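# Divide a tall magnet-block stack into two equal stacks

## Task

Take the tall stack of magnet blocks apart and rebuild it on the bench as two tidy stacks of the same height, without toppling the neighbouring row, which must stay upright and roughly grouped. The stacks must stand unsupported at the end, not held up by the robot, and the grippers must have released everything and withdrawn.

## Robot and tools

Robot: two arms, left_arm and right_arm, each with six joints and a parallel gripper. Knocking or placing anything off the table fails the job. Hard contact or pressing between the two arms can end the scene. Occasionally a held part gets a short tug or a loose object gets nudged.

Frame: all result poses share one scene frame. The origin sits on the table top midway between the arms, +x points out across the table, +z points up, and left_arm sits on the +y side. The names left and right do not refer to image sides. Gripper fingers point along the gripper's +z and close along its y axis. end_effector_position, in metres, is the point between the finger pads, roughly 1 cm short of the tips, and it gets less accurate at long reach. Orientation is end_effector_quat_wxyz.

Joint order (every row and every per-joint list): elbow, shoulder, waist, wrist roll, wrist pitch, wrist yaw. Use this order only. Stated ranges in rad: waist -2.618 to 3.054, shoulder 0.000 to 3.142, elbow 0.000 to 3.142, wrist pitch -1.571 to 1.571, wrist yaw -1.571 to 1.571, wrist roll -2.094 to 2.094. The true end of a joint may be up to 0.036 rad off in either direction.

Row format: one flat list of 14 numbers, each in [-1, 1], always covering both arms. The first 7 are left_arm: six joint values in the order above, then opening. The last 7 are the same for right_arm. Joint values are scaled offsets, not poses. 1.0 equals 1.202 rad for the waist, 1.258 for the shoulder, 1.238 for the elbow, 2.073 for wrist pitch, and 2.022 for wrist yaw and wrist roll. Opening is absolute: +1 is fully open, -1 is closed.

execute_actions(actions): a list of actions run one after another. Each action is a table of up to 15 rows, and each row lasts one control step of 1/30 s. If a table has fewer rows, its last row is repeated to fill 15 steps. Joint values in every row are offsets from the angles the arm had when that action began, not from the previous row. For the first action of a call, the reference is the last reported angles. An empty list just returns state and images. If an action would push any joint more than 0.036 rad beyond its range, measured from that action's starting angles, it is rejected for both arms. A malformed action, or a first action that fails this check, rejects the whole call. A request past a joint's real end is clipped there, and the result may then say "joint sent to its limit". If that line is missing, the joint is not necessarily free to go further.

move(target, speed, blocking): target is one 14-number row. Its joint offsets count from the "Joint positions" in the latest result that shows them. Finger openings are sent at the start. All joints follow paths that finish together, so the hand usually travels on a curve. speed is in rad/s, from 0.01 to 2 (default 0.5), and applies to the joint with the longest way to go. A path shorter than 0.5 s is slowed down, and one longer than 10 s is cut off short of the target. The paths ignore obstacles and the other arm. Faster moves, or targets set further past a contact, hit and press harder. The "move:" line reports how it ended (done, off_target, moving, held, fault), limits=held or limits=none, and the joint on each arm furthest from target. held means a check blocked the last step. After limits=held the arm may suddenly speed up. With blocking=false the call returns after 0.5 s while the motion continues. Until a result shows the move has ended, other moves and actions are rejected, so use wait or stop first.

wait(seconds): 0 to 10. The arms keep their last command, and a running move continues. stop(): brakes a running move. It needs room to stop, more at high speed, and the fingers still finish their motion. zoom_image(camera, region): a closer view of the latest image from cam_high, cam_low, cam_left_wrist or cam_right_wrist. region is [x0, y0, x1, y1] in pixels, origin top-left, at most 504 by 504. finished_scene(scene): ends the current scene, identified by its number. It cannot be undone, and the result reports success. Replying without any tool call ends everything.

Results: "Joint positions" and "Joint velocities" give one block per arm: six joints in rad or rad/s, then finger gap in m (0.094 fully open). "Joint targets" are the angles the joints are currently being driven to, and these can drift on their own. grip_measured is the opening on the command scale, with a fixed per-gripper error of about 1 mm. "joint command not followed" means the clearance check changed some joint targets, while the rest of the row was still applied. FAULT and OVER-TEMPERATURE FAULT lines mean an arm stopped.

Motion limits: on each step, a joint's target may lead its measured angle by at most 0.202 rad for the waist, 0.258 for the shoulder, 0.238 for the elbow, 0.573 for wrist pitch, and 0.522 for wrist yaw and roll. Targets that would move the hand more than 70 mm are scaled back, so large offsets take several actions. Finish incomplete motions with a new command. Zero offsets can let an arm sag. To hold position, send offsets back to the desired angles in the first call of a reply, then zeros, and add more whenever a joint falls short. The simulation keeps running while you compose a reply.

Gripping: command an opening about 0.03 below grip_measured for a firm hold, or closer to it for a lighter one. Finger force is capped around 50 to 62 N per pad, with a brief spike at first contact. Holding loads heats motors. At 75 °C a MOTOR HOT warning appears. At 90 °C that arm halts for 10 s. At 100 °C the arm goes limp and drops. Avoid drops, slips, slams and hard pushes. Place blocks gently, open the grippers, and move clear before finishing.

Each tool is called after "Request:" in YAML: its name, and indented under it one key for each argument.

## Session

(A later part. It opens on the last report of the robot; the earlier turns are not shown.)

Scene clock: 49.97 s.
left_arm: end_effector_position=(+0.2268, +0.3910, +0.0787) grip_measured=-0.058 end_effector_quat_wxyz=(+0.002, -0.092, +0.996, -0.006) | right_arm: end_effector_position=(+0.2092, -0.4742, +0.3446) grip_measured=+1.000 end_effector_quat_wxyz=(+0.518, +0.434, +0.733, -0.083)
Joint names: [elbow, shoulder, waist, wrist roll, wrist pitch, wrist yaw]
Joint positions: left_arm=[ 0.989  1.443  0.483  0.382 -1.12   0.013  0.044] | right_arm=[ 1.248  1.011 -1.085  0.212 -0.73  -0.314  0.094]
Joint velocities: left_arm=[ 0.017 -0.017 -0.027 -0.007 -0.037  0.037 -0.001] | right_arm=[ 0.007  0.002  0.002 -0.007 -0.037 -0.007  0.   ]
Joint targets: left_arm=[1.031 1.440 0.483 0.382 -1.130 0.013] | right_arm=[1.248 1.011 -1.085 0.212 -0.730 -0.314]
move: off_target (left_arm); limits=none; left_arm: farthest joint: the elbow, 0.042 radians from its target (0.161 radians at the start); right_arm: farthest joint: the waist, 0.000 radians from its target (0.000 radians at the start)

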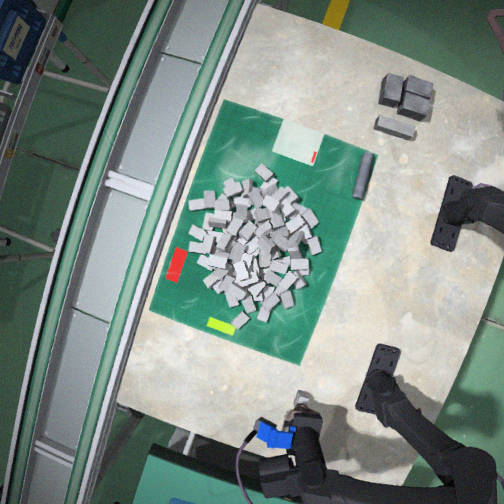

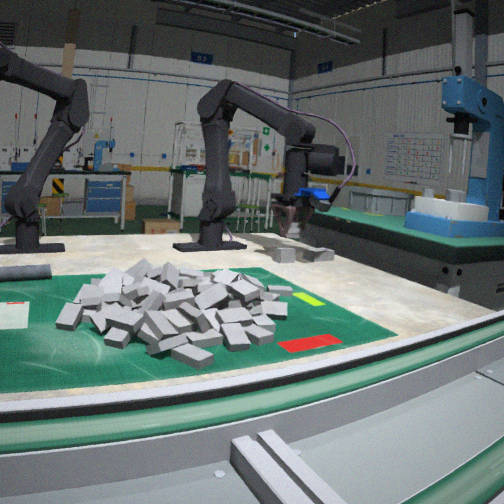

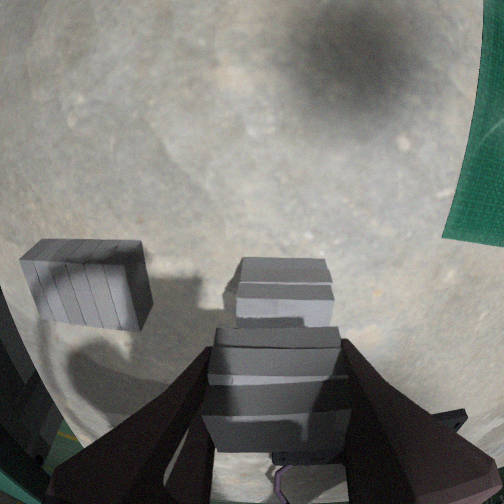

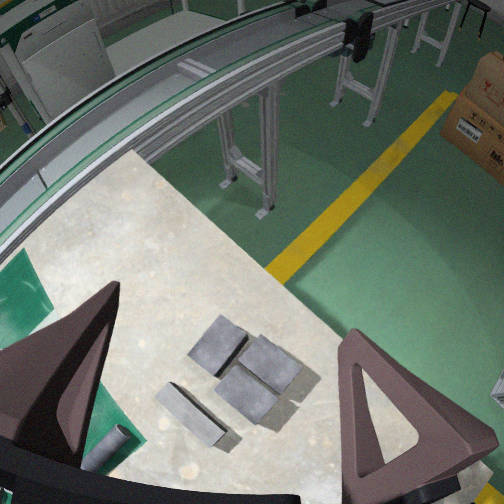

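Request:
move:
  target: [0.03,0,-0.42,0,0,0,-0.15,0,0,0,0,0,0,1]
  speed: 0.4

Request:
move:
  target: [-0.16,0.06,0,0,0.13,0,-0.15,0,0,0,0,0,0,1]
  speed: 0.15

Request:
zoom_image:
  camera: "cam_low"
  region: [210,190,330,290]

Scene clock: 54.70 s.
left_arm: end_effector_position=(+0.2617, +0.2820, +0.0787) grip_measured=-0.058 end_effector_quat_wxyz=(-0.000, +0.158, +0.987, -0.005) | right_arm: end_effector_position=(+0.2092, -0.4742, +0.3446) grip_measured=+1.000 end_effector_quat_wxyz=(+0.518, +0.434, +0.733, -0.083)
Joint names: [elbow, shoulder, waist, wrist roll, wrist pitch, wrist yaw]
Joint positions: left_arm=[ 0.989  1.443 -0.017  0.382 -1.12   0.01   0.044] | right_arm=[ 1.248  1.011 -1.085  0.212 -0.73  -0.314  0.094]
Joint velocities: left_arm=[-0.027 -0.002 -0.007  0.007  0.007  0.037 -0.   ] | right_arm=[ 0.002  0.007  0.012 -0.051  0.007  0.037  0.   ]
Joint targets: left_arm=[1.026 1.443 -0.021 0.382 -1.120 0.013] | right_arm=[1.248 1.011 -1.085 0.212 -0.730 -0.314]
move: off_target (left_arm); limits=none; left_arm: farthest joint: the elbow, 0.037 radians from its target (0.037 radians at the start); right_arm: farthest joint: the waist, 0.000 radians from its target (0.000 radians at the start)

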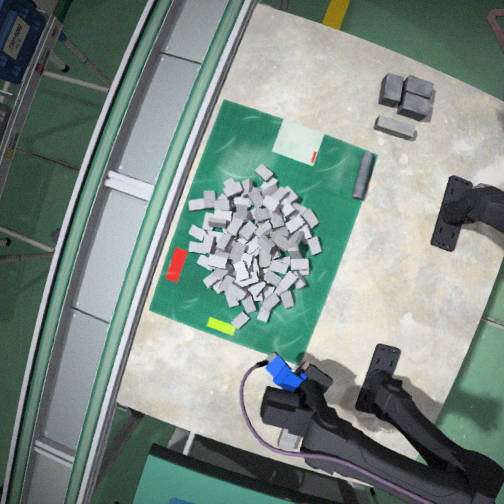

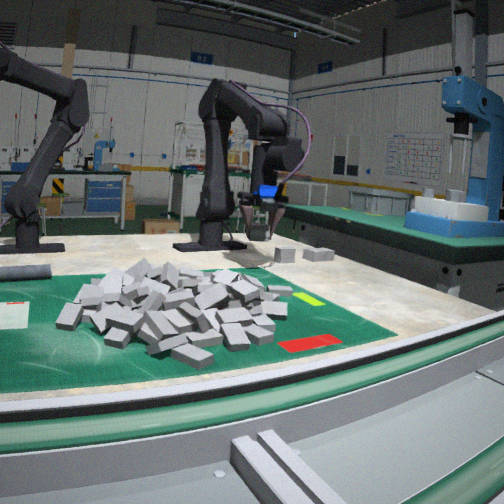

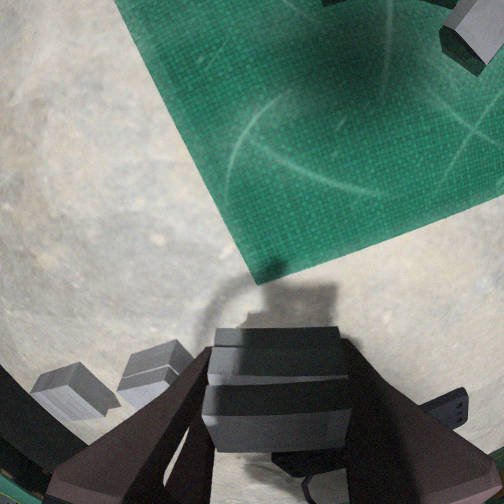

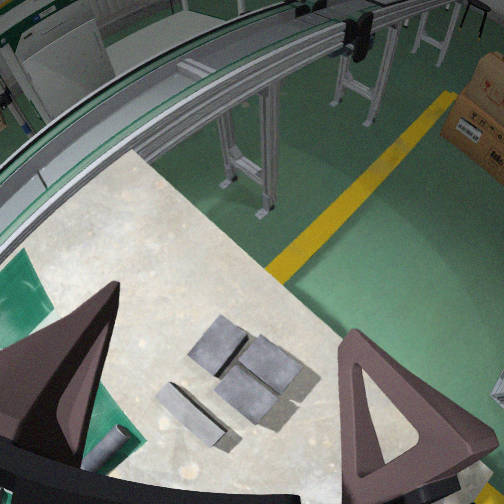

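Scene clock: 57.07 s.
left_arm: end_effector_position=(+0.2567, +0.2816, +0.0167) grip_measured=-0.058 end_effector_quat_wxyz=(-0.005, +0.158, +0.987, -0.007) | right_arm: end_effector_position=(+0.2092, -0.4742, +0.3446) grip_measured=+1.000 end_effector_quat_wxyz=(+0.518, +0.434, +0.733, -0.083)
Joint names: [elbow, shoulder, waist, wrist roll, wrist pitch, wrist yaw]
Joint positions: left_arm=[ 0.798  1.522 -0.017  0.382 -0.861  0.01   0.044] | right_arm=[ 1.248  1.011 -1.085  0.212 -0.73  -0.314  0.094]
Joint velocities: left_arm=[-0.002 -0.002 -0.007  0.066 -0.066 -0.007  0.   ] | right_arm=[-0.022  0.007  0.012  0.022 -0.081  0.022  0.   ]
Joint targets: left_arm=[0.791 1.518 -0.017 0.382 -0.850 0.010] | right_arm=[1.248 1.011 -1.085 0.212 -0.730 -0.314]
move: done; limits=none; left_arm: farthest joint: the wrist pitch, 0.010 radians from its target (0.269 radians at the start); right_arm: farthest joint: the waist, 0.000 radians from its target (0.000 radians at the start)

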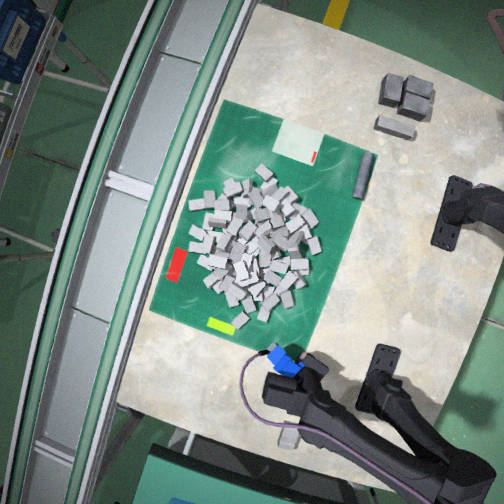

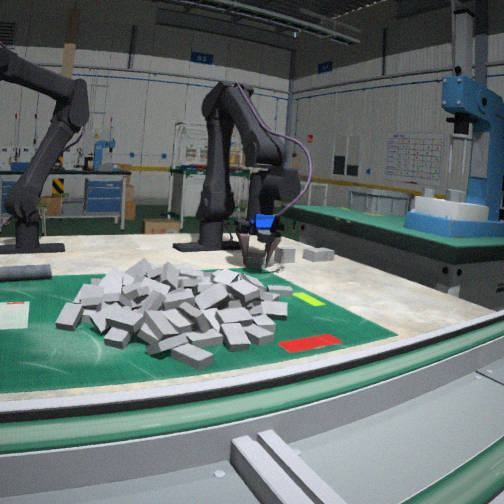

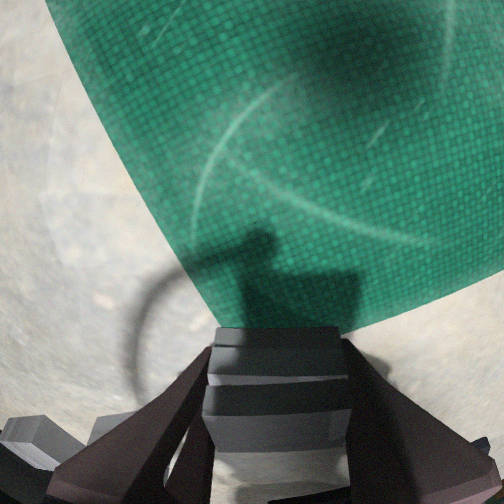

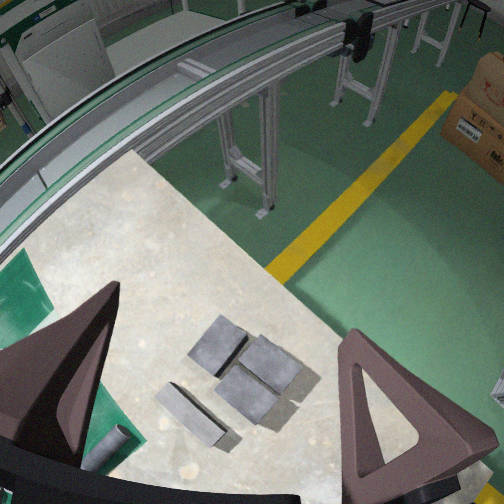

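Region (210, 190, 330, 290) of cam_low's 504x504 image, scaled by 4.200, with more detail than that image has.

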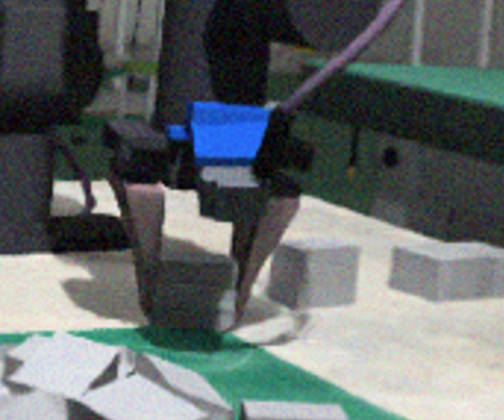

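Partly over the mat corner; pull back a bit and lower.

Request:
move:
  target: [-0.078,-0.11,0,0,-0.012,0,-0.15,0,0,0,0,0,0,1]
  speed: 0.1

Request:
move:
  target: [0,0,0,0,0,0,0.4,0,0,0,0,0,0,1]

Request:
move:
  target: [0.3,0,0,0,-0.12,0,0.4,0,0,0,0,0,0,1]

Request:
zoom_image:
  camera: "cam_low"
  region: [210,190,330,290]

Scene clock: 62.30 s.
left_arm: end_effector_position=(+0.2318, +0.2800, +0.0184) grip_measured=-0.058 end_effector_quat_wxyz=(-0.002, +0.158, +0.987, -0.006) | right_arm: end_effector_position=(+0.2092, -0.4742, +0.3446) grip_measured=+1.000 end_effector_quat_wxyz=(+0.518, +0.434, +0.733, -0.083)
Joint names: [elbow, shoulder, waist, wrist roll, wrist pitch, wrist yaw]
Joint positions: left_arm=[ 0.71   1.412 -0.017  0.382 -0.876  0.01   0.044] | right_arm=[ 1.248  1.011 -1.085  0.212 -0.73  -0.314  0.094]
Joint velocities: left_arm=[-0.012  0.017  0.007 -0.051 -0.022  0.051 -0.   ] | right_arm=[-0.007 -0.007 -0.002  0.022 -0.037  0.007  0.   ]
Joint targets: left_arm=[0.702 1.383 -0.017 0.382 -0.885 0.010] | right_arm=[1.248 1.011 -1.085 0.212 -0.730 -0.314]
move: off_target (left_arm); limits=none; left_arm: farthest joint: the shoulder, 0.029 radians from its target (0.138 radians at the start); right_arm: farthest joint: the waist, 0.000 radians from its target (0.000 radians at the start)

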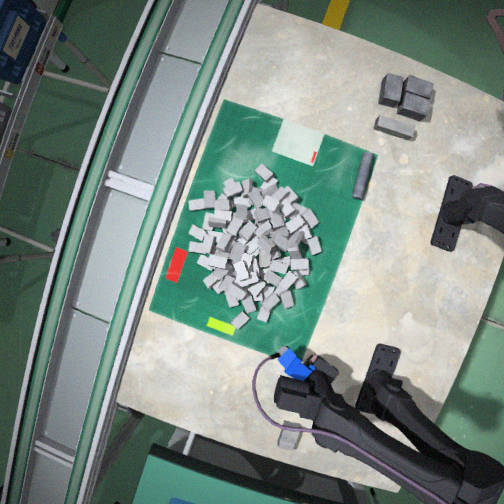

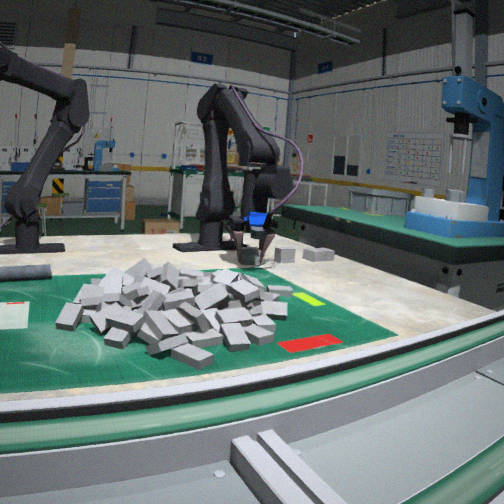

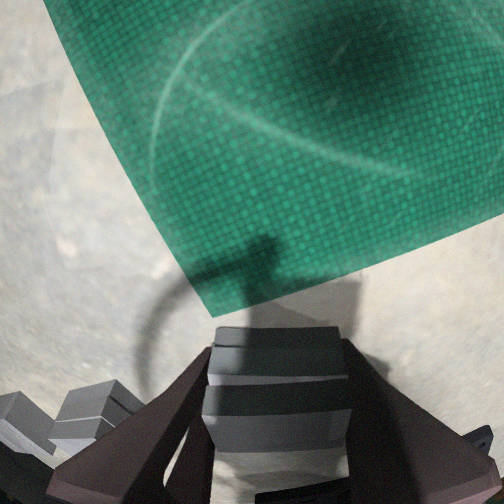

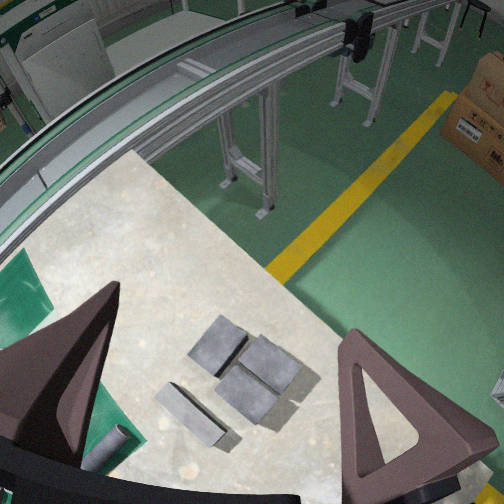

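Scene clock: 62.80 s.
left_arm: end_effector_position=(+0.2318, +0.2800, +0.0184) grip_measured=+0.398 end_effector_quat_wxyz=(-0.002, +0.158, +0.987, -0.006) | right_arm: end_effector_position=(+0.2092, -0.4742, +0.3446) grip_measured=+1.000 end_effector_quat_wxyz=(+0.518, +0.434, +0.733, -0.083)
Joint names: [elbow, shoulder, waist, wrist roll, wrist pitch, wrist yaw]
Joint positions: left_arm=[ 0.71   1.412 -0.017  0.382 -0.876  0.01   0.066] | right_arm=[ 1.248  1.011 -1.085  0.212 -0.73  -0.314  0.094]
Joint velocities: left_arm=[-0.007 -0.002  0.002 -0.007  0.051  0.051  0.   ] | right_arm=[ 0.007 -0.002  0.002 -0.007 -0.007  0.037  0.   ]
Joint targets: left_arm=[0.710 1.412 -0.017 0.382 -0.876 0.010] | right_arm=[1.248 1.011 -1.085 0.212 -0.730 -0.314]
move: done; limits=none; left_arm: farthest joint: the waist, 0.000 radians from its target (0.000 radians at the start); right_arm: farthest joint: the waist, 0.000 radians from its target (0.000 radians at the start)

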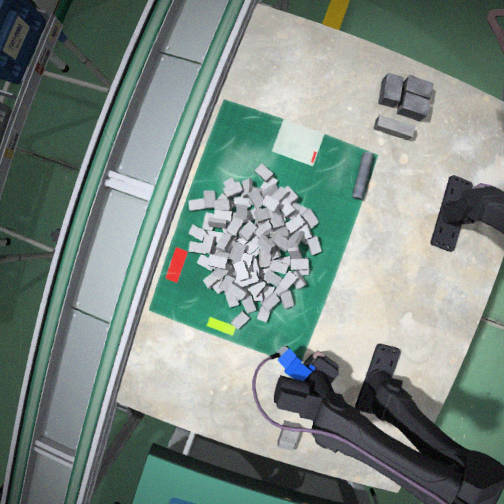

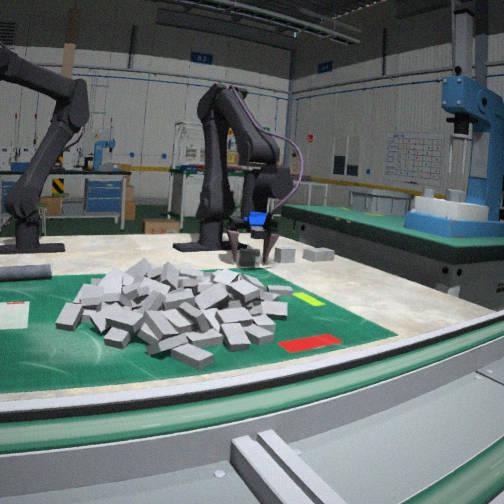

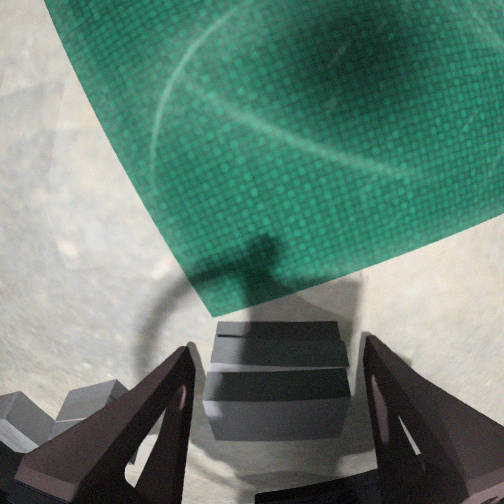

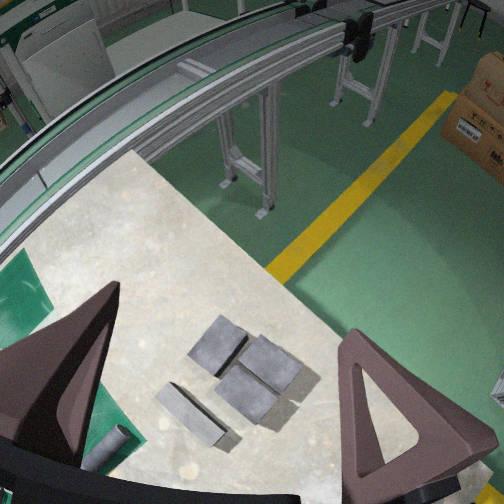

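Scene clock: 64.30 s.
left_arm: end_effector_position=(+0.2818, +0.2833, +0.1017) grip_measured=+0.398 end_effector_quat_wxyz=(+0.048, +0.158, +0.986, +0.006) | right_arm: end_effector_position=(+0.2092, -0.4742, +0.3446) grip_measured=+1.000 end_effector_quat_wxyz=(+0.518, +0.434, +0.733, -0.083)
Joint names: [elbow, shoulder, waist, wrist roll, wrist pitch, wrist yaw]
Joint positions: left_arm=[ 1.052  1.412 -0.017  0.382 -1.115  0.01   0.066] | right_arm=[ 1.248  1.011 -1.085  0.212 -0.73  -0.314  0.094]
Joint velocities: left_arm=[ 0.012 -0.017  0.012 -0.022 -0.066 -0.051  0.   ] | right_arm=[ 0.007 -0.002 -0.002 -0.066  0.037 -0.007  0.   ]
Joint targets: left_arm=[1.081 1.412 -0.017 0.382 -1.125 0.010] | right_arm=[1.248 1.011 -1.085 0.212 -0.730 -0.314]
move: off_target (left_arm); limits=none; left_arm: farthest joint: the elbow, 0.030 radians from its target (0.372 radians at the start); right_arm: farthest joint: the waist, 0.000 radians from its target (0.000 radians at the start)

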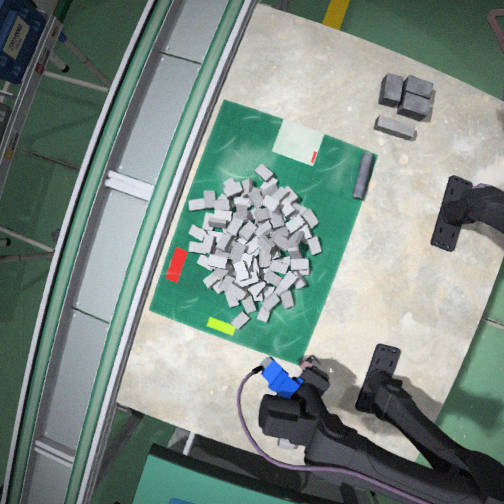

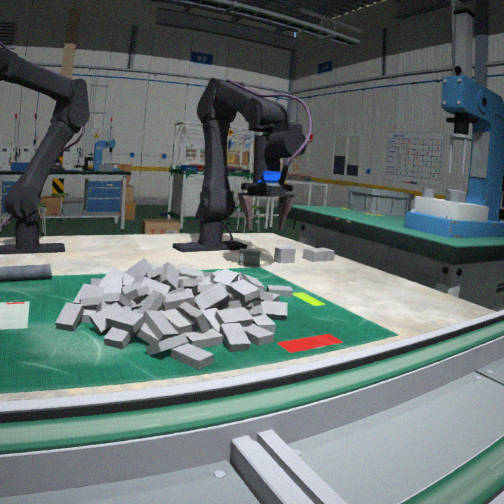

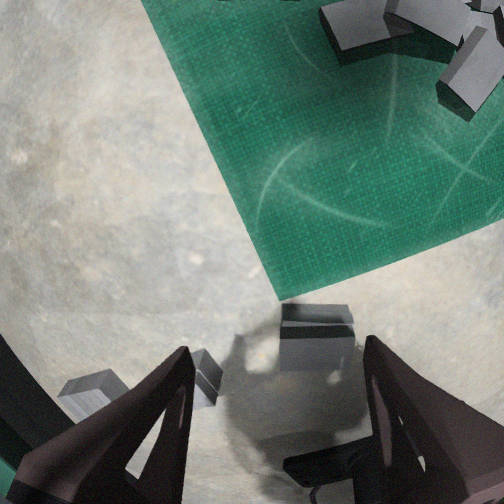

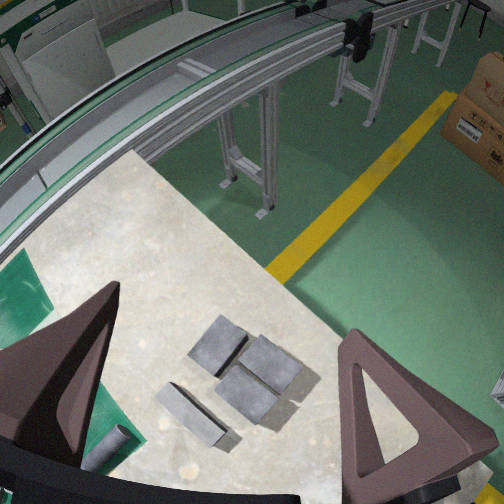

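Region (210, 190, 330, 290) of cam_low's 504x504 image, scaled by 4.200, with more detail than that image has.

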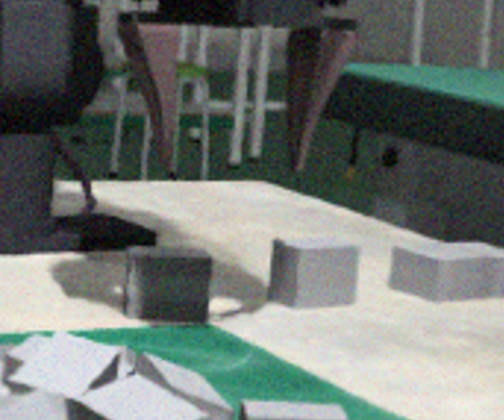

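Request:
finished_scene:
  scene: 1

The scene is finished: the task was done.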